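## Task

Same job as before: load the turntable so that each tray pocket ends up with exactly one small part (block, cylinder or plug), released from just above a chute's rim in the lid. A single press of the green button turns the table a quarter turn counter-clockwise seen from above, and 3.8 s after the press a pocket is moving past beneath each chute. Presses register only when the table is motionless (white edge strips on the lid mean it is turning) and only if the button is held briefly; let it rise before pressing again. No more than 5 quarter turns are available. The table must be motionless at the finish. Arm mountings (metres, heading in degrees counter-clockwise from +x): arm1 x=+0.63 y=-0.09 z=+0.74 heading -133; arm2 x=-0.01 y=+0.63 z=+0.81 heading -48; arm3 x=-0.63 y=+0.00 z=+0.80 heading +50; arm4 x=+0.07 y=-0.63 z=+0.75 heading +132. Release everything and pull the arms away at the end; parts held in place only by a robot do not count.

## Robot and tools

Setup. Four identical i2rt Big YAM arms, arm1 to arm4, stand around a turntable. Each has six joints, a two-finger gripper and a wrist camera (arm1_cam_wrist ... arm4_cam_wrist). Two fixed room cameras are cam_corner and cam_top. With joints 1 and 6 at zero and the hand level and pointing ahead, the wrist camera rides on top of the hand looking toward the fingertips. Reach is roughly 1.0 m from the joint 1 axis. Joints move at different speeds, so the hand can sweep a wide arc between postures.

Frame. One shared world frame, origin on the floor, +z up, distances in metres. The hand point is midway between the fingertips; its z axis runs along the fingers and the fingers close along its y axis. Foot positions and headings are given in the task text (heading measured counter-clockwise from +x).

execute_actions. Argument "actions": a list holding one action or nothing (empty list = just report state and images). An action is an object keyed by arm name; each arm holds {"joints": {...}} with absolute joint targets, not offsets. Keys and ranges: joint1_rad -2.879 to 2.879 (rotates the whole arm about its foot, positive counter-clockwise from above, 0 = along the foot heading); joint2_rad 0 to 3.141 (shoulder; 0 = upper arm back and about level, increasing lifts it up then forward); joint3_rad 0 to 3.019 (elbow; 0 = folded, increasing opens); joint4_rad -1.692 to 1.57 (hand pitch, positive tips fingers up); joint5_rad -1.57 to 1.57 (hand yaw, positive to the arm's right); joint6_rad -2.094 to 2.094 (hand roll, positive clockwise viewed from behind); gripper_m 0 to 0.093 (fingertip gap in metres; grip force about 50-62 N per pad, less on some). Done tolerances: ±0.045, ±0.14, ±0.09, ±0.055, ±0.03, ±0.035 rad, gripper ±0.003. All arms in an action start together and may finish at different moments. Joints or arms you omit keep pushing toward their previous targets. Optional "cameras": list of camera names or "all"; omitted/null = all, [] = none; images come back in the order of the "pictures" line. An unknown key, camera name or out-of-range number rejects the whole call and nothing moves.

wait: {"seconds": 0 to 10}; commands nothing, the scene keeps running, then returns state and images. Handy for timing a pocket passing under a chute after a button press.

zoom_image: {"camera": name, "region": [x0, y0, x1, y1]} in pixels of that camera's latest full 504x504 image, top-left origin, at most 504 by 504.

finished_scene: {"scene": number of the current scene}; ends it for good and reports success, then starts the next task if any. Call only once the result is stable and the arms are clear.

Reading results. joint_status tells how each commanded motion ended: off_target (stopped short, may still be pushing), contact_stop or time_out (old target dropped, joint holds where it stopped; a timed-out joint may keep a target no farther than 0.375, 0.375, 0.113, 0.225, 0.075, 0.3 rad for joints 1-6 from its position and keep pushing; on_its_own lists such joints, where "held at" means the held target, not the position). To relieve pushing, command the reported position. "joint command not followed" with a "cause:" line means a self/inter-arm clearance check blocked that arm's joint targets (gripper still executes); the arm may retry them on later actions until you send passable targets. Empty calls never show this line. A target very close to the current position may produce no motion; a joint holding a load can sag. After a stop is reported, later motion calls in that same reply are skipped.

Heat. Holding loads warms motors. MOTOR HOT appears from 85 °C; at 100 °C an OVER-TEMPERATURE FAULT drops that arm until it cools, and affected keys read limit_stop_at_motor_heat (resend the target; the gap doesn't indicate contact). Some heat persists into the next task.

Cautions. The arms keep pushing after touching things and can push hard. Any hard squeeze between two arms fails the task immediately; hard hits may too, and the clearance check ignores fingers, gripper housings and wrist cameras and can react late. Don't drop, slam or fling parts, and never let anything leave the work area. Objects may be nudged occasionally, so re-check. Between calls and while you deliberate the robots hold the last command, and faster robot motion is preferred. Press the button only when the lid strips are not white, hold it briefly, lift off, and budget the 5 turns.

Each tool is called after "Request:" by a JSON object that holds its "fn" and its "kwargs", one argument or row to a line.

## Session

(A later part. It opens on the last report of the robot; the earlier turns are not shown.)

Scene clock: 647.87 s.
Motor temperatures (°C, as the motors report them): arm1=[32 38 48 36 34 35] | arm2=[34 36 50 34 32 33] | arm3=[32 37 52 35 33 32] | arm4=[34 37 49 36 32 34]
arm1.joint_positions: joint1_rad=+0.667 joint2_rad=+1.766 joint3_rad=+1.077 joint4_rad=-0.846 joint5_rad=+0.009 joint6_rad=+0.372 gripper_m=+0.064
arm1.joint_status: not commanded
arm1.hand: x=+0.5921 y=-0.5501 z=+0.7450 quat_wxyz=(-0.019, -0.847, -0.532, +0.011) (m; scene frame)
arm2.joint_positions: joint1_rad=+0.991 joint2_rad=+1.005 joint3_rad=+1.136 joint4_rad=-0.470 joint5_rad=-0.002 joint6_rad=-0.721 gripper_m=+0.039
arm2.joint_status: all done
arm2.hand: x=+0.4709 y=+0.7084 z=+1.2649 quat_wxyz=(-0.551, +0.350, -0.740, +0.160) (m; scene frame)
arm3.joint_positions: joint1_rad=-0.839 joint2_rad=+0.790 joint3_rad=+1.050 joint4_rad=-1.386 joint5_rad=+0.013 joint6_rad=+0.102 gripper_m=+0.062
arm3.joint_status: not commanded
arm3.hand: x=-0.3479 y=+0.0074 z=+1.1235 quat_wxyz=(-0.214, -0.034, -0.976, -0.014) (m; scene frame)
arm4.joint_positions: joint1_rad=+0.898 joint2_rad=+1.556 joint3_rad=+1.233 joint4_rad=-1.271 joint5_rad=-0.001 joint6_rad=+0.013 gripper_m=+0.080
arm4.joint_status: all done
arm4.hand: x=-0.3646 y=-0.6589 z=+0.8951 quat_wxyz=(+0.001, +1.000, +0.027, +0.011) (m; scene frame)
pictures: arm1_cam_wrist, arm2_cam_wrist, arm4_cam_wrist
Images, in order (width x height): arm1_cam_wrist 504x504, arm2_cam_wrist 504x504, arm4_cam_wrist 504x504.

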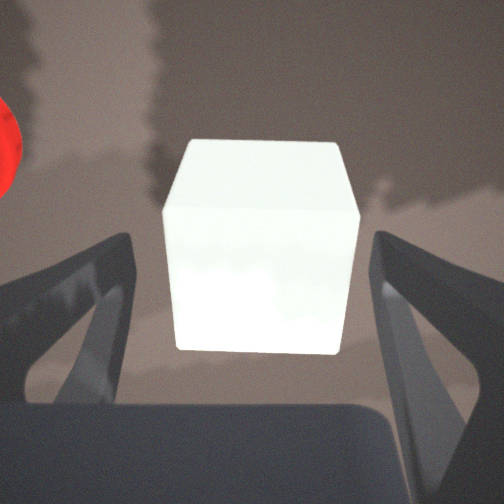

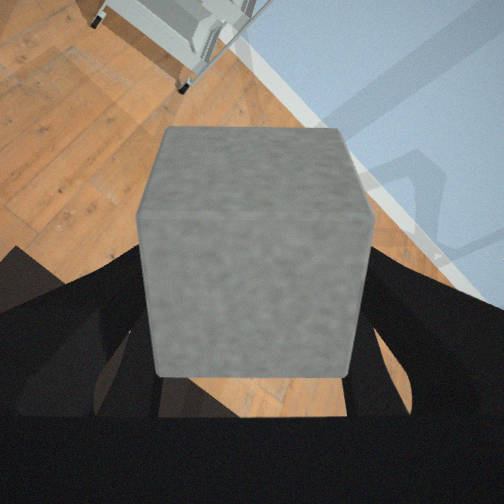

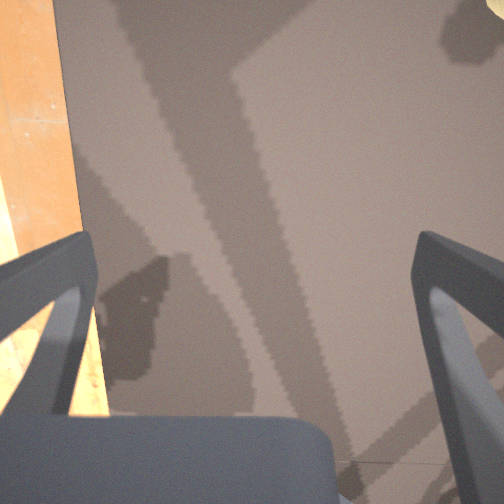

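Request:
{"fn": "execute_actions", "kwargs": {
  "actions": [
    {"arm1":{"joints":{"joint2_rad":1.825,"joint4_rad":-0.81}},"arm2":{"joints":{"joint4_rad":-1.5,"joint6_rad":0.16}},"arm4":{"joints":{"joint1_rad":0.645}}}
  ],
  "cameras": ["arm1_cam_wrist","arm4_cam_wrist"]
}}

Scene clock: 658.20 s.
Motor temperatures (°C, as the motors report them): arm1=[32 38 48 36 34 35] | arm2=[34 35 52 35 32 33] | arm3=[32 37 52 35 33 32] | arm4=[34 37 51 36 32 34]
arm1.joint_positions: joint1_rad=+0.667 joint2_rad=+1.800 joint3_rad=+1.077 joint4_rad=-0.827 joint5_rad=+0.009 joint6_rad=+0.372 gripper_m=+0.064
arm1.joint_status: all done
arm1.hand: x=+0.5922 y=-0.5503 z=+0.7300 quat_wxyz=(-0.014, -0.847, -0.532, +0.007) (m; scene frame)
arm2.joint_positions: joint1_rad=+0.991 joint2_rad=+1.005 joint3_rad=+1.136 joint4_rad=-1.489 joint5_rad=-0.002 joint6_rad=+0.149 gripper_m=+0.039
arm2.joint_status: all done
arm2.hand: x=+0.2918 y=+0.6794 z=+1.1081 quat_wxyz=(-0.101, +0.004, -0.995, -0.015) (m; scene frame)
arm3.joint_positions: joint1_rad=-0.839 joint2_rad=+0.790 joint3_rad=+1.050 joint4_rad=-1.386 joint5_rad=+0.013 joint6_rad=+0.102 gripper_m=+0.062
arm3.joint_status: not commanded
arm3.hand: x=-0.3479 y=+0.0074 z=+1.1235 quat_wxyz=(-0.214, -0.034, -0.976, -0.014) (m; scene frame)
arm4.joint_positions: joint1_rad=+0.632 joint2_rad=+1.556 joint3_rad=+1.233 joint4_rad=-1.271 joint5_rad=+0.000 joint6_rad=+0.013 gripper_m=+0.080
arm4.joint_status: all done
arm4.hand: x=-0.3568 y=-0.5421 z=+0.8949 quat_wxyz=(+0.002, +0.994, -0.106, +0.011) (m; scene frame)
pictures: arm1_cam_wrist, arm4_cam_wrist
Images, in order (width x height): arm1_cam_wrist 504x504, arm4_cam_wrist 504x504.

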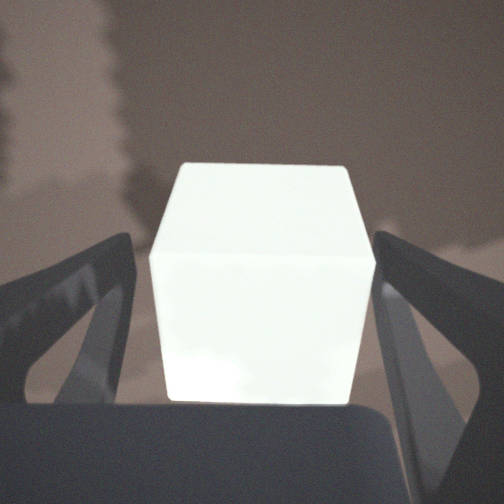

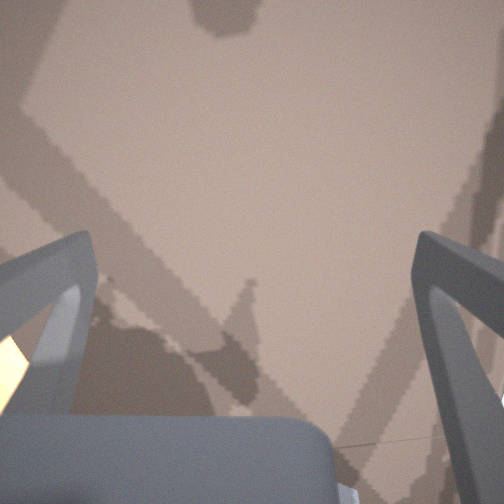

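Request:
{"fn": "execute_actions", "kwargs": {
  "actions": [
    {"arm1":{"joints":{"gripper_m":0.027}},"arm2":{"joints":{"joint1_rad":-0.693}},"arm4":{"joints":{"joint2_rad":1.665,"joint3_rad":1.30,"joint4_rad":-1.135}}}
  ],
  "cameras": ["arm4_cam_wrist"]
}}

Request:
{"fn": "execute_actions", "kwargs": {
  "actions": [
    {"arm1":{"joints":{"joint2_rad":1.4}},"arm2":{"joints":{"joint2_rad":1.44,"joint3_rad":1.10,"joint4_rad":-1.21}}}
  ],
  "cameras": ["arm1_cam_wrist","arm2_cam_wrist"]
}}

Scene clock: 668.77 s.
Motor temperatures (°C, as the motors report them): arm1=[32 38 47 36 34 35] | arm2=[34 35 52 34 32 33] | arm3=[32 37 52 35 33 32] | arm4=[34 37 52 36 32 34]
arm1.joint_positions: joint1_rad=+0.667 joint2_rad=+1.800 joint3_rad=+1.077 joint4_rad=-0.827 joint5_rad=+0.009 joint6_rad=+0.372 gripper_m=+0.039
arm1.joint_status: gripper_m off_target (ended at +0.039, target +0.027)
arm1.hand: x=+0.5922 y=-0.5503 z=+0.7300 quat_wxyz=(-0.014, -0.847, -0.532, +0.007) (m; scene frame)
arm2.joint_positions: joint1_rad=-0.691 joint2_rad=+1.005 joint3_rad=+1.136 joint4_rad=-1.489 joint5_rad=-0.001 joint6_rad=+0.151 gripper_m=+0.039
arm2.joint_status: all done
arm2.hand: x=+0.0024 y=+0.3250 z=+1.1120 quat_wxyz=(-0.082, -0.739, -0.665, +0.071) (m; scene frame)
arm3.joint_positions: joint1_rad=-0.839 joint2_rad=+0.790 joint3_rad=+1.050 joint4_rad=-1.386 joint5_rad=+0.013 joint6_rad=+0.102 gripper_m=+0.062
arm3.joint_status: not commanded
arm3.hand: x=-0.3479 y=+0.0074 z=+1.1235 quat_wxyz=(-0.214, -0.034, -0.976, -0.014) (m; scene frame)
arm4.joint_positions: joint1_rad=+0.632 joint2_rad=+1.674 joint3_rad=+1.254 joint4_rad=-1.147 joint5_rad=+0.000 joint6_rad=+0.013 gripper_m=+0.080
arm4.joint_status: all done
arm4.hand: x=-0.3938 y=-0.5347 z=+0.8505 quat_wxyz=(+0.001, +0.994, -0.106, -0.002) (m; scene frame)
pictures: arm4_cam_wrist
Images, in order (width x height): arm4_cam_wrist 504x504.

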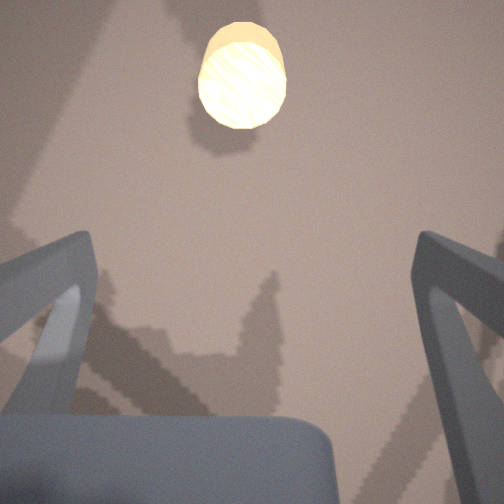

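Scene clock: 670.10 s.
Motor temperatures (°C, as the motors report them): arm1=[32 38 48 36 34 35] | arm2=[34 35 52 34 32 33] | arm3=[32 37 52 35 33 32] | arm4=[34 37 52 36 32 34]
arm1.joint_positions: joint1_rad=+0.667 joint2_rad=+1.380 joint3_rad=+1.067 joint4_rad=-0.825 joint5_rad=+0.009 joint6_rad=+0.372 gripper_m=+0.039
arm1.joint_status: all done
arm1.hand: x=+0.5883 y=-0.5660 z=+0.9189 quat_wxyz=(-0.177, -0.828, -0.517, +0.128) (m; scene frame)
arm2.joint_positions: joint1_rad=-0.691 joint2_rad=+1.445 joint3_rad=+1.090 joint4_rad=-1.221 joint5_rad=-0.001 joint6_rad=+0.151 gripper_m=+0.039
arm2.joint_status: all done
arm2.hand: x=+0.0053 y=+0.2324 z=+0.9522 quat_wxyz=(+0.002, -0.744, -0.669, +0.002) (m; scene frame)
arm3.joint_positions: joint1_rad=-0.839 joint2_rad=+0.790 joint3_rad=+1.050 joint4_rad=-1.386 joint5_rad=+0.013 joint6_rad=+0.102 gripper_m=+0.062
arm3.joint_status: not commanded
arm3.hand: x=-0.3479 y=+0.0074 z=+1.1235 quat_wxyz=(-0.214, -0.034, -0.976, -0.014) (m; scene frame)
arm4.joint_positions: joint1_rad=+0.632 joint2_rad=+1.674 joint3_rad=+1.254 joint4_rad=-1.147 joint5_rad=+0.000 joint6_rad=+0.013 gripper_m=+0.080
arm4.joint_status: not commanded
arm4.hand: x=-0.3938 y=-0.5347 z=+0.8505 quat_wxyz=(+0.001, +0.994, -0.106, -0.002) (m; scene frame)
pictures: arm1_cam_wrist, arm2_cam_wrist
Images, in order (width x height): arm1_cam_wrist 504x504, arm2_cam_wrist 504x504.

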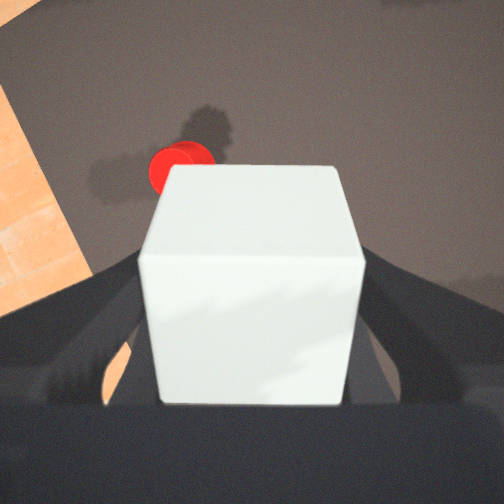

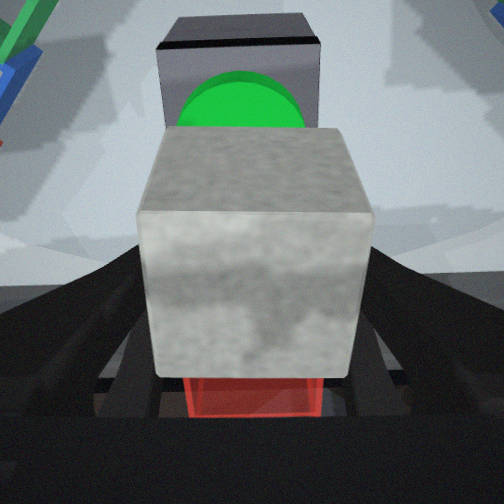

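Request:
{"fn": "execute_actions", "kwargs": {
  "actions": [
    {"arm1":{"joints":{"joint2_rad":0.78,"joint3_rad":0.8,"joint4_rad":-1.588}},"arm4":{"joints":{"joint1_rad":0.662,"joint2_rad":1.85,"joint3_rad":1.136,"joint4_rad":-0.835,"gripper_m":0.07}}}
  ],
  "cameras": ["arm4_cam_wrist"]
}}

Scene clock: 687.80 s.
Motor temperatures (°C, as the motors report them): arm1=[32 37 49 36 34 35] | arm2=[34 36 53 34 32 33] | arm3=[32 37 52 35 33 32] | arm4=[34 38 52 36 32 34]
arm1.joint_positions: joint1_rad=+0.667 joint2_rad=+0.771 joint3_rad=+0.812 joint4_rad=-1.572 joint5_rad=+0.009 joint6_rad=+0.372 gripper_m=+0.039
arm1.joint_status: all done
arm1.hand: x=+0.6105 y=-0.2722 z=+0.9553 quat_wxyz=(-0.021, -0.847, -0.531, +0.013) (m; scene frame)
arm2.joint_positions: joint1_rad=-0.691 joint2_rad=+1.445 joint3_rad=+1.090 joint4_rad=-1.221 joint5_rad=-0.001 joint6_rad=+0.151 gripper_m=+0.039
arm2.joint_status: not commanded
arm2.hand: x=+0.0053 y=+0.2324 z=+0.9522 quat_wxyz=(+0.002, -0.744, -0.669, +0.002) (m; scene frame)
arm3.joint_positions: joint1_rad=-0.839 joint2_rad=+0.790 joint3_rad=+1.050 joint4_rad=-1.386 joint5_rad=+0.013 joint6_rad=+0.102 gripper_m=+0.062
arm3.joint_status: not commanded
arm3.hand: x=-0.3479 y=+0.0074 z=+1.1235 quat_wxyz=(-0.214, -0.034, -0.976, -0.014) (m; scene frame)
arm4.joint_positions: joint1_rad=+0.653 joint2_rad=+1.848 joint3_rad=+1.143 joint4_rad=-0.848 joint5_rad=-0.002 joint6_rad=+0.013 gripper_m=+0.070
arm4.joint_status: all done
arm4.hand: x=-0.4035 y=-0.5437 z=+0.7348 quat_wxyz=(+0.001, +0.995, -0.096, -0.009) (m; scene frame)
pictures: arm4_cam_wrist
Images, in order (width x height): arm4_cam_wrist 504x504.

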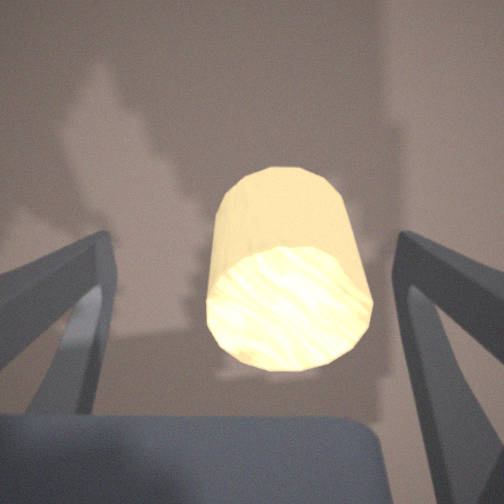

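Request:
{"fn": "execute_actions", "kwargs": {
  "actions": [
    {"arm1":{"joints":{"joint1_rad":-0.994,"joint6_rad":-0.09}},"arm4":{"joints":{"gripper_m":0.02}}}
  ],
  "cameras": ["arm4_cam_wrist"]
}}

Request:
{"fn": "execute_actions", "kwargs": {
  "actions": [
    {"arm1":{"joints":{"joint3_rad":1.315,"joint4_rad":-1.05}},"arm4":{"joints":{"joint2_rad":0.85}}}
  ],
  "cameras": []
}}

Request:
{"fn": "execute_actions", "kwargs": {
  "actions": [
    {"arm1":{"joints":{"joint2_rad":1.495}},"arm4":{"joints":{"joint2_rad":0.85,"joint3_rad":1.07,"joint4_rad":-1.33}}}
  ],
  "cameras": ["arm1_cam_wrist","arm4_cam_wrist"]
}}

Scene clock: 696.83 s.
Motor temperatures (°C, as the motors report them): arm1=[32 37 49 36 34 35] | arm2=[34 36 53 34 32 33] | arm3=[32 37 52 35 33 32] | arm4=[34 38 50 36 32 34]
arm1.joint_positions: joint1_rad=-0.990 joint2_rad=+0.771 joint3_rad=+0.812 joint4_rad=-1.572 joint5_rad=+0.010 joint6_rad=-0.082 gripper_m=+0.039
arm1.joint_status: all done
arm1.hand: x=+0.4411 y=-0.0513 z=+0.9507 quat_wxyz=(+0.003, -0.999, +0.040, +0.012) (m; scene frame)
arm2.joint_positions: joint1_rad=-0.691 joint2_rad=+1.445 joint3_rad=+1.090 joint4_rad=-1.221 joint5_rad=-0.001 joint6_rad=+0.151 gripper_m=+0.039
arm2.joint_status: not commanded
arm2.hand: x=+0.0053 y=+0.2324 z=+0.9522 quat_wxyz=(+0.002, -0.744, -0.669, +0.002) (m; scene frame)
arm3.joint_positions: joint1_rad=-0.839 joint2_rad=+0.790 joint3_rad=+1.050 joint4_rad=-1.386 joint5_rad=+0.013 joint6_rad=+0.102 gripper_m=+0.062
arm3.joint_status: not commanded
arm3.hand: x=-0.3479 y=+0.0074 z=+1.1235 quat_wxyz=(-0.214, -0.034, -0.976, -0.014) (m; scene frame)
arm4.joint_positions: joint1_rad=+0.653 joint2_rad=+1.848 joint3_rad=+1.143 joint4_rad=-0.848 joint5_rad=-0.002 joint6_rad=+0.013 gripper_m=+0.031
arm4.joint_status: gripper_m off_target (ended at +0.031, target +0.020)
arm4.hand: x=-0.4035 y=-0.5436 z=+0.7348 quat_wxyz=(+0.001, +0.995, -0.096, -0.009) (m; scene frame)
pictures: arm4_cam_wrist
Images, in order (width x height): arm4_cam_wrist 504x504.

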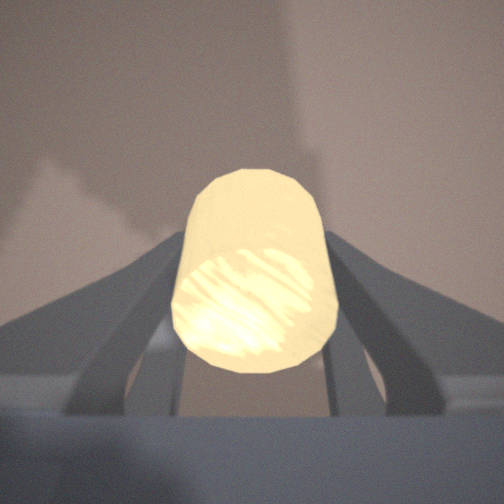

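Scene clock: 698.37 s.
Motor temperatures (°C, as the motors report them): arm1=[32 37 49 36 34 35] | arm2=[34 36 53 34 32 33] | arm3=[32 37 53 35 33 32] | arm4=[34 38 49 36 32 34]
arm1.joint_positions: joint1_rad=-0.990 joint2_rad=+0.775 joint3_rad=+1.281 joint4_rad=-1.072 joint5_rad=+0.010 joint6_rad=-0.082 gripper_m=+0.039
arm1.joint_status: all done
arm1.hand: x=+0.2878 y=-0.0238 z=+1.2328 quat_wxyz=(+0.059, -0.879, +0.040, +0.472) (m; scene frame)
arm2.joint_positions: joint1_rad=-0.691 joint2_rad=+1.445 joint3_rad=+1.090 joint4_rad=-1.221 joint5_rad=-0.001 joint6_rad=+0.151 gripper_m=+0.039
arm2.joint_status: not commanded
arm2.hand: x=+0.0053 y=+0.2324 z=+0.9522 quat_wxyz=(+0.002, -0.744, -0.669, +0.002) (m; scene frame)
arm3.joint_positions: joint1_rad=-0.839 joint2_rad=+0.790 joint3_rad=+1.050 joint4_rad=-1.386 joint5_rad=+0.013 joint6_rad=+0.102 gripper_m=+0.062
arm3.joint_status: not commanded
arm3.hand: x=-0.3479 y=+0.0074 z=+1.1235 quat_wxyz=(-0.214, -0.034, -0.976, -0.014) (m; scene frame)
arm4.joint_positions: joint1_rad=+0.653 joint2_rad=+0.840 joint3_rad=+1.130 joint4_rad=-0.844 joint5_rad=-0.002 joint6_rad=+0.013 gripper_m=+0.031
arm4.joint_status: all done
arm4.hand: x=-0.3136 y=-0.5591 z=+1.1890 quat_wxyz=(-0.039, +0.870, -0.084, -0.485) (m; scene frame)
pictures: none
No camera images: the call's "cameras" was empty. Leave "cameras" out to get every camera's image.

Scene clock: 699.73 s.
Motor temperatures (°C, as the motors report them): arm1=[32 37 49 36 34 35] | arm2=[34 36 53 34 32 33] | arm3=[32 37 53 35 33 32] | arm4=[34 38 49 36 32 34]
arm1.joint_positions: joint1_rad=-0.990 joint2_rad=+1.500 joint3_rad=+1.286 joint4_rad=-1.065 joint5_rad=+0.010 joint6_rad=-0.082 gripper_m=+0.039
arm1.joint_status: all done
arm1.hand: x=+0.1279 y=+0.0000 z=+0.9289 quat_wxyz=(+0.018, -0.990, +0.041, +0.136) (m; scene frame)
arm2.joint_positions: joint1_rad=-0.691 joint2_rad=+1.445 joint3_rad=+1.090 joint4_rad=-1.221 joint5_rad=-0.001 joint6_rad=+0.151 gripper_m=+0.039
arm2.joint_status: not commanded
arm2.hand: x=+0.0053 y=+0.2324 z=+0.9522 quat_wxyz=(+0.002, -0.744, -0.669, +0.002) (m; scene frame)
arm3.joint_positions: joint1_rad=-0.839 joint2_rad=+0.790 joint3_rad=+1.050 joint4_rad=-1.386 joint5_rad=+0.013 joint6_rad=+0.102 gripper_m=+0.062
arm3.joint_status: not commanded
arm3.hand: x=-0.3479 y=+0.0074 z=+1.1235 quat_wxyz=(-0.214, -0.034, -0.976, -0.014) (m; scene frame)
arm4.joint_positions: joint1_rad=+0.653 joint2_rad=+0.846 joint3_rad=+1.071 joint4_rad=-1.322 joint5_rad=-0.002 joint6_rad=+0.013 gripper_m=+0.031
arm4.joint_status: all done
arm4.hand: x=-0.2262 y=-0.5750 z=+1.0775 quat_wxyz=(-0.018, +0.968, -0.093, -0.234) (m; scene frame)
pictures: arm1_cam_wrist, arm4_cam_wrist
Images, in order (width x height): arm1_cam_wrist 504x504, arm4_cam_wrist 504x504.

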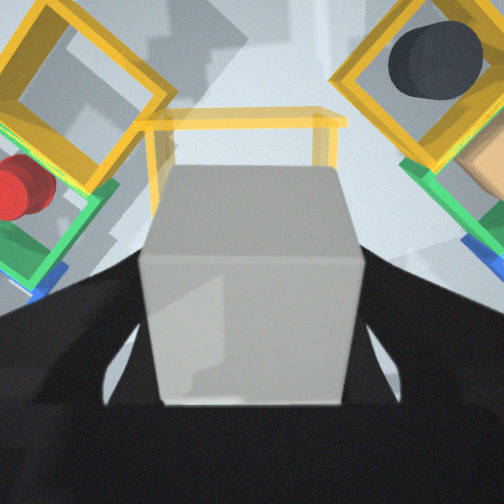

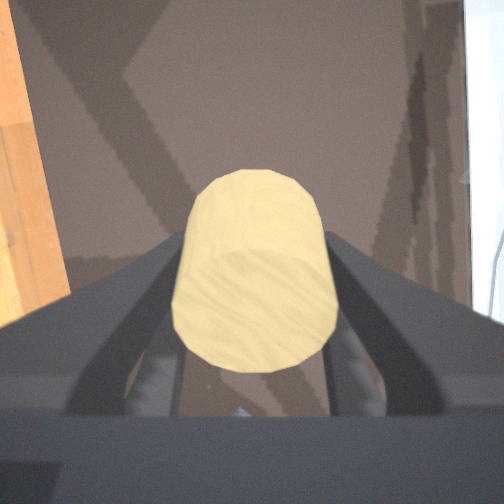

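Request:
{"fn": "execute_actions", "kwargs": {
  "actions": [
    {"arm4":{"joints":{"joint1_rad":-0.44,"joint6_rad":0.385,"joint4_rad":-1.335}}}
  ],
  "cameras": []
}}

Request:
{"fn": "execute_actions", "kwargs": {
  "actions": [
    {"arm4":{"joints":{"joint2_rad":1.342}}}
  ],
  "cameras": ["arm4_cam_wrist","arm2_cam_wrist"]
}}

Scene clock: 706.73 s.
Motor temperatures (°C, as the motors report them): arm1=[32 37 51 36 34 35] | arm2=[34 36 53 34 32 33] | arm3=[32 37 53 35 33 32] | arm4=[34 37 49 36 32 34]
arm1.joint_positions: joint1_rad=-0.990 joint2_rad=+1.500 joint3_rad=+1.286 joint4_rad=-1.065 joint5_rad=+0.010 joint6_rad=-0.082 gripper_m=+0.039
arm1.joint_status: not commanded
arm1.hand: x=+0.1279 y=+0.0000 z=+0.9289 quat_wxyz=(+0.018, -0.990, +0.041, +0.136) (m; scene frame)
arm2.joint_positions: joint1_rad=-0.691 joint2_rad=+1.445 joint3_rad=+1.090 joint4_rad=-1.221 joint5_rad=-0.001 joint6_rad=+0.151 gripper_m=+0.039
arm2.joint_status: not commanded
arm2.hand: x=+0.0053 y=+0.2324 z=+0.9522 quat_wxyz=(+0.002, -0.744, -0.669, +0.002) (m; scene frame)
arm3.joint_positions: joint1_rad=-0.839 joint2_rad=+0.790 joint3_rad=+1.050 joint4_rad=-1.386 joint5_rad=+0.013 joint6_rad=+0.102 gripper_m=+0.062
arm3.joint_status: not commanded
arm3.hand: x=-0.3479 y=+0.0074 z=+1.1235 quat_wxyz=(-0.214, -0.034, -0.976, -0.014) (m; scene frame)
arm4.joint_positions: joint1_rad=-0.432 joint2_rad=+0.846 joint3_rad=+1.071 joint4_rad=-1.326 joint5_rad=-0.001 joint6_rad=+0.370 gripper_m=+0.031
arm4.joint_status: all done
arm4.hand: x=-0.0172 y=-0.3386 z=+1.0765 quat_wxyz=(-0.099, +0.666, -0.709, -0.210) (m; scene frame)
pictures: none
No camera images: the call's "cameras" was empty. Leave "cameras" out to get every camera's image.

Scene clock: 708.00 s.
Motor temperatures (°C, as the motors report them): arm1=[32 37 51 36 34 35] | arm2=[34 36 53 34 32 33] | arm3=[32 37 53 35 33 32] | arm4=[34 37 49 36 32 34]
arm1.joint_positions: joint1_rad=-0.990 joint2_rad=+1.500 joint3_rad=+1.286 joint4_rad=-1.065 joint5_rad=+0.010 joint6_rad=-0.082 gripper_m=+0.039
arm1.joint_status: not commanded
arm1.hand: x=+0.1279 y=+0.0000 z=+0.9289 quat_wxyz=(+0.018, -0.990, +0.041, +0.136) (m; scene frame)
arm2.joint_positions: joint1_rad=-0.691 joint2_rad=+1.445 joint3_rad=+1.090 joint4_rad=-1.221 joint5_rad=-0.001 joint6_rad=+0.151 gripper_m=+0.039
arm2.joint_status: not commanded
arm2.hand: x=+0.0053 y=+0.2324 z=+0.9522 quat_wxyz=(+0.002, -0.744, -0.669, +0.002) (m; scene frame)
arm3.joint_positions: joint1_rad=-0.839 joint2_rad=+0.790 joint3_rad=+1.050 joint4_rad=-1.386 joint5_rad=+0.013 joint6_rad=+0.102 gripper_m=+0.062
arm3.joint_status: not commanded
arm3.hand: x=-0.3479 y=+0.0074 z=+1.1235 quat_wxyz=(-0.214, -0.034, -0.976, -0.014) (m; scene frame)
arm4.joint_positions: joint1_rad=-0.432 joint2_rad=+1.358 joint3_rad=+1.071 joint4_rad=-1.328 joint5_rad=-0.001 joint6_rad=+0.370 gripper_m=+0.031
arm4.joint_status: all done
arm4.hand: x=-0.0350 y=-0.2829 z=+0.9126 quat_wxyz=(+0.011, +0.685, -0.729, +0.020) (m; scene frame)
pictures: arm2_cam_wrist, arm4_cam_wrist
Images, in order (width x height): arm2_cam_wrist 504x504, arm4_cam_wrist 504x504.

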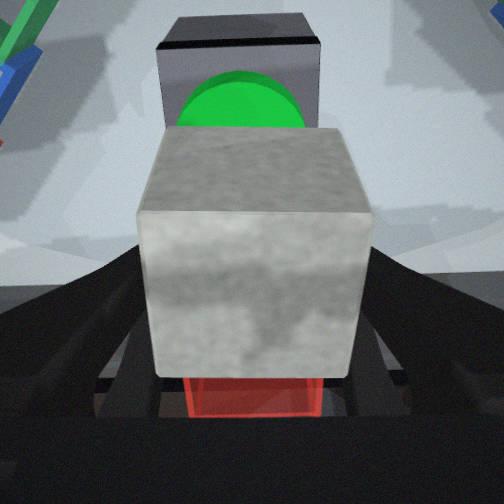

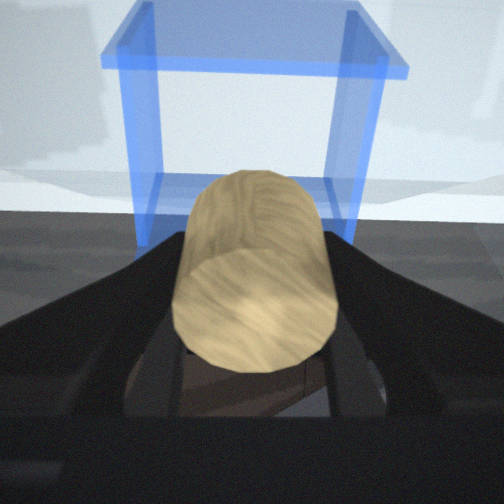

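Request:
{"fn": "execute_actions", "kwargs": {
  "actions": [
    {"arm2":{"joints":{"joint2_rad":1.514,"joint3_rad":0.988,"joint4_rad":-1.045}}}
  ],
  "cameras": []
}}

Request:
{"fn": "execute_actions", "kwargs": {
  "actions": [
    {"arm2":{"joints":{"joint1_rad":-0.639,"joint2_rad":1.124,"joint4_rad":-1.3}}}
  ],
  "cameras": []
}}

Request:
{"fn": "execute_actions", "kwargs": {
  "actions": [
    {"arm2":{"joints":{"joint3_rad":0.719,"joint4_rad":-1.155}}}
  ],
  "cameras": []
}}

Request:
{"fn": "wait", "kwargs": {
  "seconds": 0.7
}}

Request:
{"fn": "execute_actions", "kwargs": {
  "actions": [
    {"arm1":{"joints":{"gripper_m":0.062}},"arm2":{"joints":{"gripper_m":0.062}},"arm4":{"joints":{"gripper_m":0.062}}}
  ],
  "cameras": []
}}

Request:
{"fn": "wait", "kwargs": {
  "seconds": 1.0
}}

Scene clock: 715.87 s.
Motor temperatures (°C, as the motors report them): arm1=[32 38 51 36 34 35] | arm2=[34 36 53 34 32 33] | arm3=[32 37 53 35 33 32] | arm4=[34 37 49 36 32 34]
arm1.joint_positions: joint1_rad=-0.990 joint2_rad=+1.500 joint3_rad=+1.286 joint4_rad=-1.065 joint5_rad=+0.010 joint6_rad=-0.082 gripper_m=+0.039
arm1.joint_status: not commanded
arm1.hand: x=+0.1279 y=+0.0000 z=+0.9289 quat_wxyz=(+0.018, -0.990, +0.041, +0.136) (m; scene frame)
arm2.joint_positions: joint1_rad=-0.691 joint2_rad=+1.474 joint3_rad=+1.015 joint4_rad=-1.077 joint5_rad=-0.001 joint6_rad=+0.154 gripper_m=+0.039
arm2.joint_status: all done
arm2.hand: x=+0.0053 y=+0.2272 z=+0.9153 quat_wxyz=(-0.013, -0.744, -0.668, +0.015) (m; scene frame)
arm3.joint_positions: joint1_rad=-0.839 joint2_rad=+0.790 joint3_rad=+1.050 joint4_rad=-1.386 joint5_rad=+0.013 joint6_rad=+0.102 gripper_m=+0.062
arm3.joint_status: not commanded
arm3.hand: x=-0.3479 y=+0.0074 z=+1.1235 quat_wxyz=(-0.214, -0.034, -0.976, -0.014) (m; scene frame)
arm4.joint_positions: joint1_rad=-0.432 joint2_rad=+1.358 joint3_rad=+1.071 joint4_rad=-1.328 joint5_rad=-0.001 joint6_rad=+0.370 gripper_m=+0.031
arm4.joint_status: not commanded
arm4.hand: x=-0.0350 y=-0.2829 z=+0.9126 quat_wxyz=(+0.011, +0.685, -0.729, +0.020) (m; scene frame)
pictures: none
No camera images: the call's "cameras" was empty. Leave "cameras" out to get every camera's image.

Scene clock: 717.17 s.
Motor temperatures (°C, as the motors report them): arm1=[32 38 51 36 34 35] | arm2=[34 36 53 34 32 33] | arm3=[32 37 53 35 33 32] | arm4=[34 37 49 36 32 34]
arm1.joint_positions: joint1_rad=-0.990 joint2_rad=+1.500 joint3_rad=+1.286 joint4_rad=-1.065 joint5_rad=+0.010 joint6_rad=-0.082 gripper_m=+0.039
arm1.joint_status: not commanded
arm1.hand: x=+0.1279 y=+0.0000 z=+0.9289 quat_wxyz=(+0.018, -0.990, +0.041, +0.136) (m; scene frame)
arm2.joint_positions: joint1_rad=-0.638 joint2_rad=+1.118 joint3_rad=+0.980 joint4_rad=-1.290 joint5_rad=-0.001 joint6_rad=+0.154 gripper_m=+0.039
arm2.joint_status: all done
arm2.hand: x=+0.0201 y=+0.3021 z=+1.0204 quat_wxyz=(-0.056, -0.724, -0.686, +0.048) (m; scene frame)
arm3.joint_positions: joint1_rad=-0.839 joint2_rad=+0.790 joint3_rad=+1.050 joint4_rad=-1.386 joint5_rad=+0.013 joint6_rad=+0.102 gripper_m=+0.062
arm3.joint_status: not commanded
arm3.hand: x=-0.3479 y=+0.0074 z=+1.1235 quat_wxyz=(-0.214, -0.034, -0.976, -0.014) (m; scene frame)
arm4.joint_positions: joint1_rad=-0.432 joint2_rad=+1.358 joint3_rad=+1.071 joint4_rad=-1.328 joint5_rad=-0.001 joint6_rad=+0.370 gripper_m=+0.031
arm4.joint_status: not commanded
arm4.hand: x=-0.0350 y=-0.2829 z=+0.9126 quat_wxyz=(+0.011, +0.685, -0.729, +0.020) (m; scene frame)
pictures: none
No camera images: the call's "cameras" was empty. Leave "cameras" out to get every camera's image.

Scene clock: 718.20 s.
Motor temperatures (°C, as the motors report them): arm1=[32 38 52 36 34 35] | arm2=[34 36 53 34 32 33] | arm3=[32 37 53 35 33 32] | arm4=[34 37 49 36 32 34]
arm1.joint_positions: joint1_rad=-0.990 joint2_rad=+1.500 joint3_rad=+1.286 joint4_rad=-1.065 joint5_rad=+0.010 joint6_rad=-0.082 gripper_m=+0.039
arm1.joint_status: not commanded
arm1.hand: x=+0.1279 y=+0.0000 z=+0.9289 quat_wxyz=(+0.018, -0.990, +0.041, +0.136) (m; scene frame)
arm2.joint_positions: joint1_rad=-0.638 joint2_rad=+1.121 joint3_rad=+0.710 joint4_rad=-1.167 joint5_rad=-0.001 joint6_rad=+0.154 gripper_m=+0.039
arm2.joint_status: all done
arm2.hand: x=+0.0131 y=+0.3651 z=+0.9182 quat_wxyz=(+0.003, -0.727, -0.687, +0.002) (m; scene frame)
arm3.joint_positions: joint1_rad=-0.839 joint2_rad=+0.790 joint3_rad=+1.050 joint4_rad=-1.386 joint5_rad=+0.013 joint6_rad=+0.102 gripper_m=+0.062
arm3.joint_status: not commanded
arm3.hand: x=-0.3479 y=+0.0074 z=+1.1235 quat_wxyz=(-0.214, -0.034, -0.976, -0.014) (m; scene frame)
arm4.joint_positions: joint1_rad=-0.432 joint2_rad=+1.358 joint3_rad=+1.071 joint4_rad=-1.328 joint5_rad=-0.001 joint6_rad=+0.370 gripper_m=+0.031
arm4.joint_status: not commanded
arm4.hand: x=-0.0350 y=-0.2829 z=+0.9126 quat_wxyz=(+0.011, +0.685, -0.729, +0.020) (m; scene frame)
pictures: none
No camera images: the call's "cameras" was empty. Leave "cameras" out to get every camera's image.

Scene clock: 718.90 s.
Motor temperatures (°C, as the motors report them): arm1=[32 38 52 36 34 35] | arm2=[34 36 53 34 32 33] | arm3=[32 37 53 35 33 32] | arm4=[34 37 49 36 32 34]
arm1.joint_positions: joint1_rad=-0.990 joint2_rad=+1.500 joint3_rad=+1.286 joint4_rad=-1.065 joint5_rad=+0.010 joint6_rad=-0.082 gripper_m=+0.039
arm1.joint_status: not commanded
arm1.hand: x=+0.1279 y=+0.0000 z=+0.9289 quat_wxyz=(+0.018, -0.990, +0.041, +0.136) (m; scene frame)
arm2.joint_positions: joint1_rad=-0.638 joint2_rad=+1.121 joint3_rad=+0.710 joint4_rad=-1.167 joint5_rad=-0.001 joint6_rad=+0.154 gripper_m=+0.039
arm2.joint_status: all done
arm2.hand: x=+0.0131 y=+0.3651 z=+0.9182 quat_wxyz=(+0.003, -0.727, -0.687, +0.002) (m; scene frame)
arm3.joint_positions: joint1_rad=-0.839 joint2_rad=+0.790 joint3_rad=+1.050 joint4_rad=-1.386 joint5_rad=+0.013 joint6_rad=+0.102 gripper_m=+0.062
arm3.joint_status: not commanded
arm3.hand: x=-0.3479 y=+0.0074 z=+1.1235 quat_wxyz=(-0.214, -0.034, -0.976, -0.014) (m; scene frame)
arm4.joint_positions: joint1_rad=-0.432 joint2_rad=+1.358 joint3_rad=+1.071 joint4_rad=-1.328 joint5_rad=-0.001 joint6_rad=+0.370 gripper_m=+0.031
arm4.joint_status: not commanded
arm4.hand: x=-0.0350 y=-0.2829 z=+0.9126 quat_wxyz=(+0.011, +0.685, -0.729, +0.020) (m; scene frame)
wait: 0.70 s; at rest by 0.27 s
pictures: arm1_cam_wrist, arm2_cam_wrist, arm3_cam_wrist, arm4_cam_wrist, cam_corner, cam_top
Images, in order (width x height): arm1_cam_wrist 504x504, arm2_cam_wrist 504x504, arm3_cam_wrist 504x504, arm4_cam_wrist 504x504, cam_corner 504x504, cam_top 504x504.

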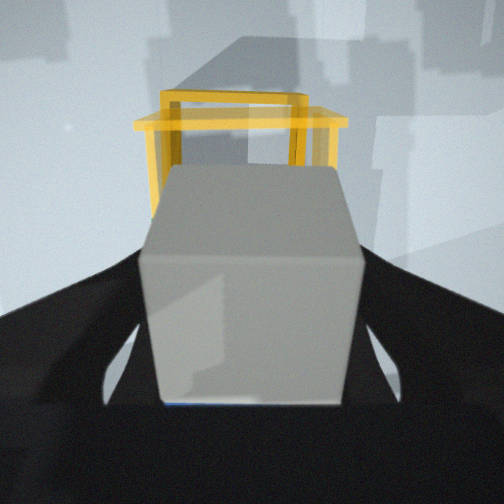

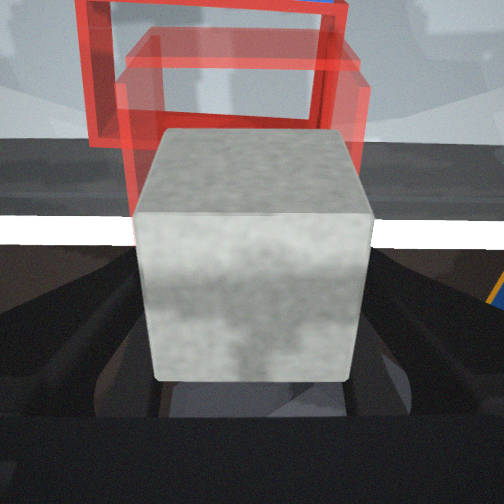

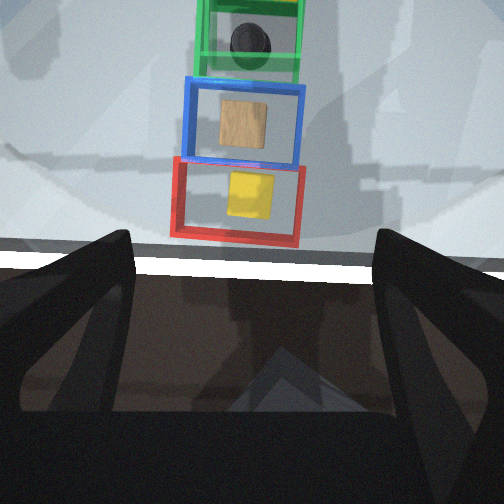

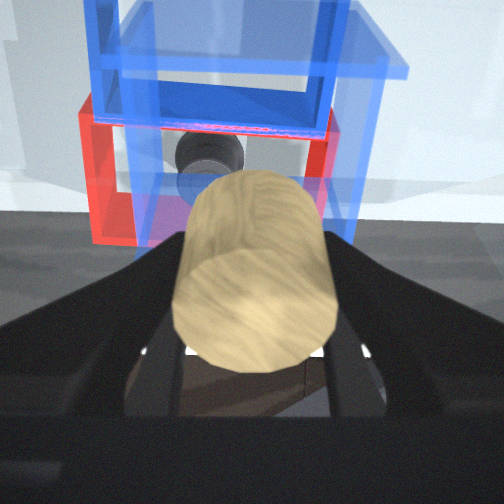

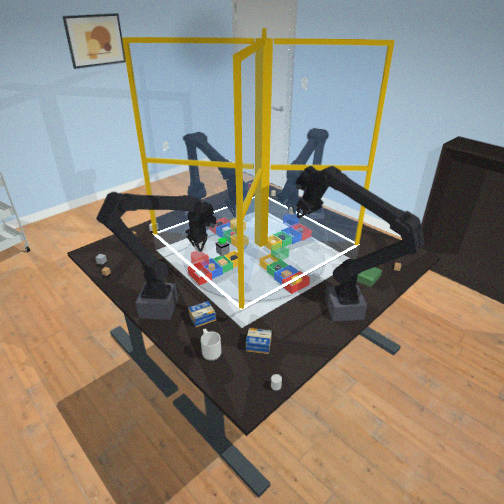

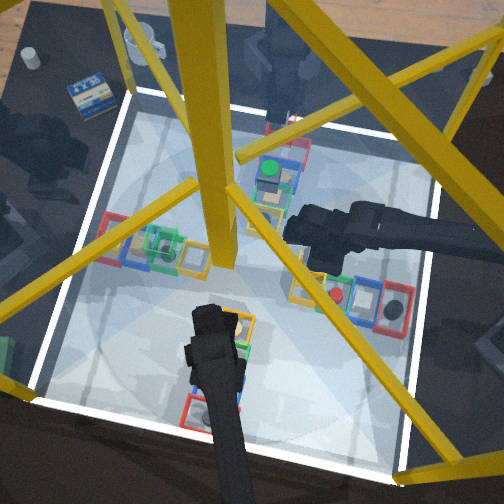

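Scene clock: 719.47 s.
Motor temperatures (°C, as the motors report them): arm1=[32 38 52 36 34 35] | arm2=[34 36 53 34 32 33] | arm3=[32 37 53 35 33 32] | arm4=[34 37 49 36 32 34]
arm1.joint_positions: joint1_rad=-0.990 joint2_rad=+1.500 joint3_rad=+1.286 joint4_rad=-1.065 joint5_rad=+0.010 joint6_rad=-0.082 gripper_m=+0.062
arm1.joint_status: all done
arm1.hand: x=+0.1279 y=+0.0000 z=+0.9289 quat_wxyz=(+0.018, -0.990, +0.041, +0.136) (m; scene frame)
arm2.joint_positions: joint1_rad=-0.638 joint2_rad=+1.121 joint3_rad=+0.710 joint4_rad=-1.167 joint5_rad=-0.001 joint6_rad=+0.154 gripper_m=+0.062
arm2.joint_status: all done
arm2.hand: x=+0.0131 y=+0.3651 z=+0.9182 quat_wxyz=(+0.003, -0.727, -0.687, +0.002) (m; scene frame)
arm3.joint_positions: joint1_rad=-0.839 joint2_rad=+0.790 joint3_rad=+1.050 joint4_rad=-1.386 joint5_rad=+0.013 joint6_rad=+0.102 gripper_m=+0.062
arm3.joint_status: not commanded
arm3.hand: x=-0.3479 y=+0.0074 z=+1.1235 quat_wxyz=(-0.214, -0.034, -0.976, -0.014) (m; scene frame)
arm4.joint_positions: joint1_rad=-0.432 joint2_rad=+1.358 joint3_rad=+1.071 joint4_rad=-1.328 joint5_rad=-0.001 joint6_rad=+0.370 gripper_m=+0.062
arm4.joint_status: all done
arm4.hand: x=-0.0350 y=-0.2829 z=+0.9126 quat_wxyz=(+0.011, +0.685, -0.729, +0.020) (m; scene frame)
pictures: none
No camera images: the call's "cameras" was empty. Leave "cameras" out to get every camera's image.

Scene clock: 720.47 s.
Motor temperatures (°C, as the motors report them): arm1=[32 38 52 36 34 35] | arm2=[34 36 53 34 32 33] | arm3=[32 37 53 35 33 32] | arm4=[34 37 49 36 32 34]
arm1.joint_positions: joint1_rad=-0.990 joint2_rad=+1.500 joint3_rad=+1.286 joint4_rad=-1.065 joint5_rad=+0.010 joint6_rad=-0.082 gripper_m=+0.062
arm1.joint_status: all done
arm1.hand: x=+0.1279 y=+0.0000 z=+0.9289 quat_wxyz=(+0.018, -0.990, +0.041, +0.136) (m; scene frame)
arm2.joint_positions: joint1_rad=-0.638 joint2_rad=+1.121 joint3_rad=+0.710 joint4_rad=-1.167 joint5_rad=-0.001 joint6_rad=+0.154 gripper_m=+0.062
arm2.joint_status: all done
arm2.hand: x=+0.0131 y=+0.3651 z=+0.9182 quat_wxyz=(+0.003, -0.727, -0.687, +0.002) (m; scene frame)
arm3.joint_positions: joint1_rad=-0.839 joint2_rad=+0.790 joint3_rad=+1.050 joint4_rad=-1.386 joint5_rad=+0.013 joint6_rad=+0.102 gripper_m=+0.062
arm3.joint_status: not commanded
arm3.hand: x=-0.3479 y=+0.0074 z=+1.1235 quat_wxyz=(-0.214, -0.034, -0.976, -0.014) (m; scene frame)
arm4.joint_positions: joint1_rad=-0.432 joint2_rad=+1.358 joint3_rad=+1.071 joint4_rad=-1.328 joint5_rad=-0.001 joint6_rad=+0.370 gripper_m=+0.062
arm4.joint_status: all done
arm4.hand: x=-0.0350 y=-0.2829 z=+0.9126 quat_wxyz=(+0.011, +0.685, -0.729, +0.020) (m; scene frame)
wait: 1.00 s; at rest by 0.27 s
pictures: arm1_cam_wrist, arm2_cam_wrist, arm3_cam_wrist, arm4_cam_wrist, cam_corner, cam_top
Images, in order (width x height): arm1_cam_wrist 504x504, arm2_cam_wrist 504x504, arm3_cam_wrist 504x504, arm4_cam_wrist 504x504, cam_corner 504x504, cam_top 504x504.

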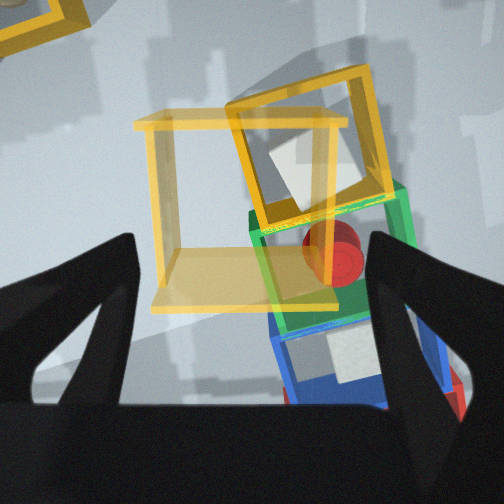

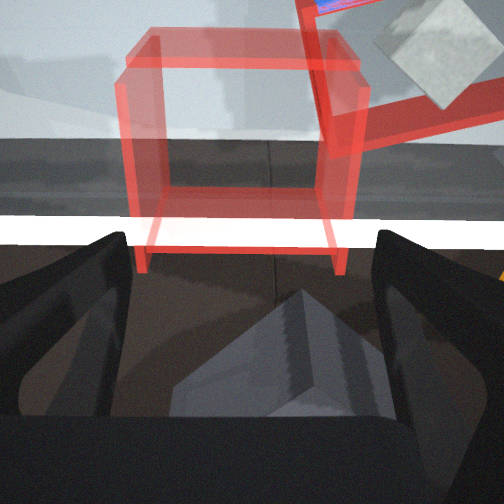

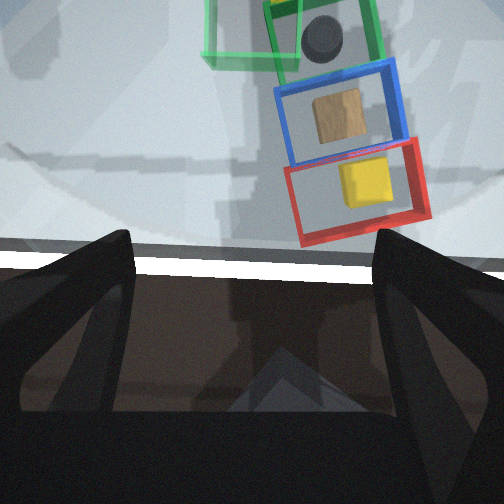

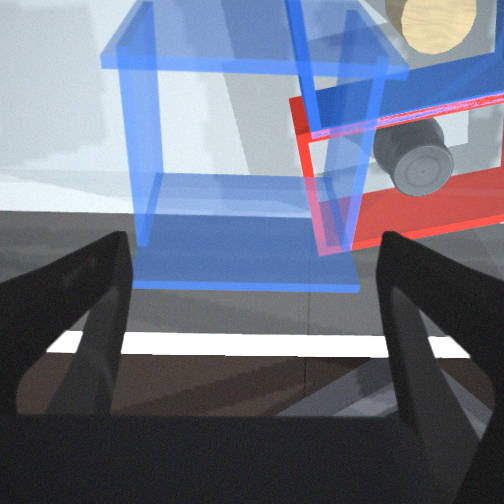

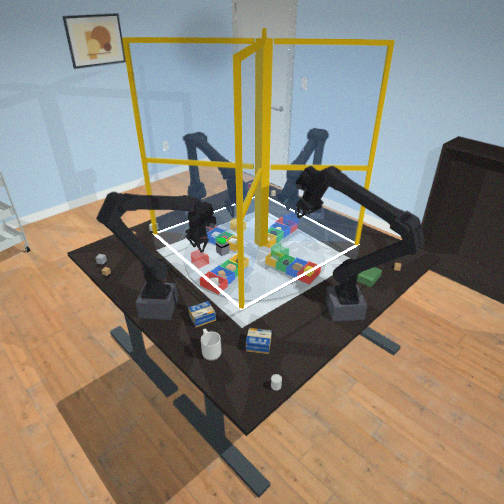

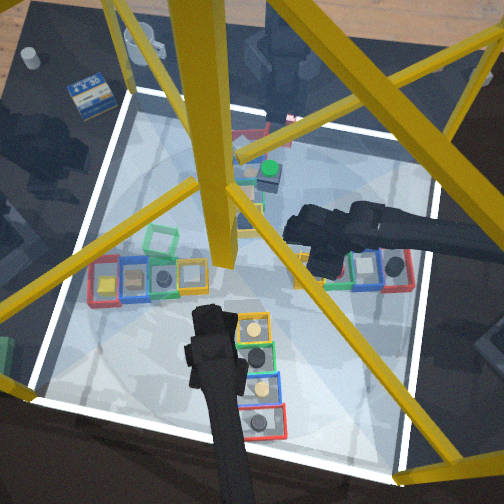

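Request:
{"fn": "execute_actions", "kwargs": {
  "actions": [
    {"arm1":{"joints":{"joint2_rad":0.78,"joint4_rad":-1.5}},"arm4":{"joints":{"joint2_rad":0.8}},"arm2":{"joints":{"joint2_rad":0.9,"joint3_rad":1.0,"joint4_rad":-1.5}}}
  ],
  "cameras": ["cam_top","cam_corner"]
}}

Request:
{"fn": "zoom_image", "kwargs": {
  "camera": "cam_top",
  "region": [80,120,440,440]
}}

Scene clock: 734.80 s.
Motor temperatures (°C, as the motors report them): arm1=[32 38 52 36 34 35] | arm2=[34 35 53 34 32 33] | arm3=[32 37 53 35 33 32] | arm4=[34 37 48 36 32 34]
arm1.joint_positions: joint1_rad=-0.990 joint2_rad=+0.773 joint3_rad=+1.291 joint4_rad=-1.484 joint5_rad=+0.010 joint6_rad=-0.082 gripper_m=+0.062
arm1.joint_status: all done
arm1.hand: x=+0.3582 y=-0.0359 z=+1.1669 quat_wxyz=(+0.037, -0.956, +0.041, +0.288) (m; scene frame)
arm2.joint_positions: joint1_rad=-0.638 joint2_rad=+0.897 joint3_rad=+0.984 joint4_rad=-1.488 joint5_rad=-0.001 joint6_rad=+0.154 gripper_m=+0.062
arm2.joint_status: all done
arm2.hand: x=+0.0137 y=+0.3718 z=+1.0753 quat_wxyz=(-0.067, -0.724, -0.685, +0.056) (m; scene frame)
arm3.joint_positions: joint1_rad=-0.839 joint2_rad=+0.790 joint3_rad=+1.050 joint4_rad=-1.386 joint5_rad=+0.013 joint6_rad=+0.102 gripper_m=+0.062
arm3.joint_status: not commanded
arm3.hand: x=-0.3479 y=+0.0074 z=+1.1235 quat_wxyz=(-0.214, -0.034, -0.976, -0.014) (m; scene frame)
arm4.joint_positions: joint1_rad=-0.432 joint2_rad=+0.792 joint3_rad=+1.071 joint4_rad=-1.328 joint5_rad=-0.001 joint6_rad=+0.370 gripper_m=+0.062
arm4.joint_status: all done
arm4.hand: x=-0.0138 y=-0.3493 z=+1.0914 quat_wxyz=(-0.110, +0.662, -0.704, -0.233) (m; scene frame)
pictures: cam_corner, cam_top
Images, in order (width x height): cam_corner 504x504, cam_top 504x504.

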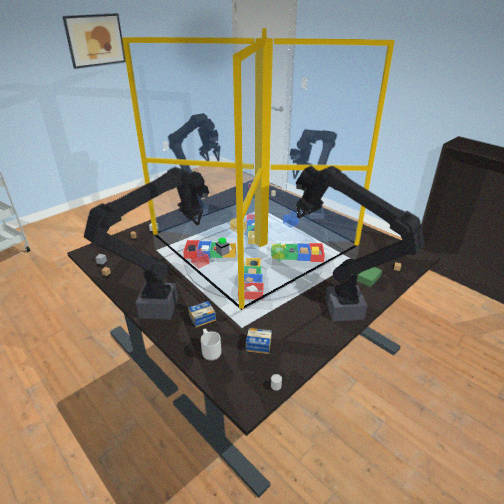

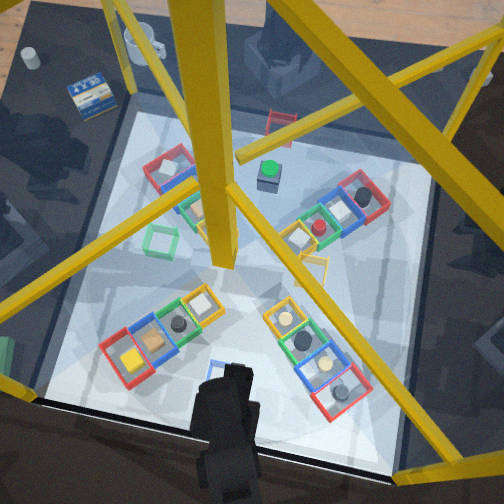

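Region (80, 120, 440, 440) of cam_top's 504x504 image, scaled by 1.400, with more detail than that image has.

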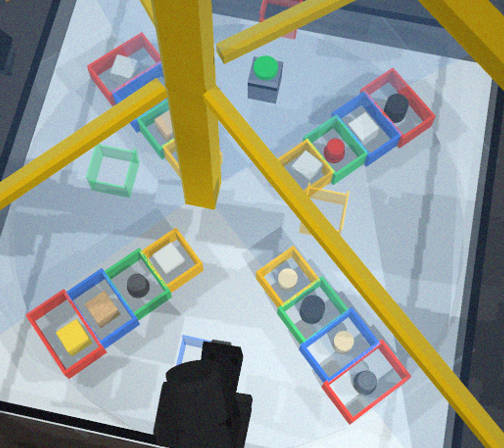

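Request:
{"fn": "finished_scene", "kwargs": {
  "scene": 2
}}

The scene is finished: the task was done.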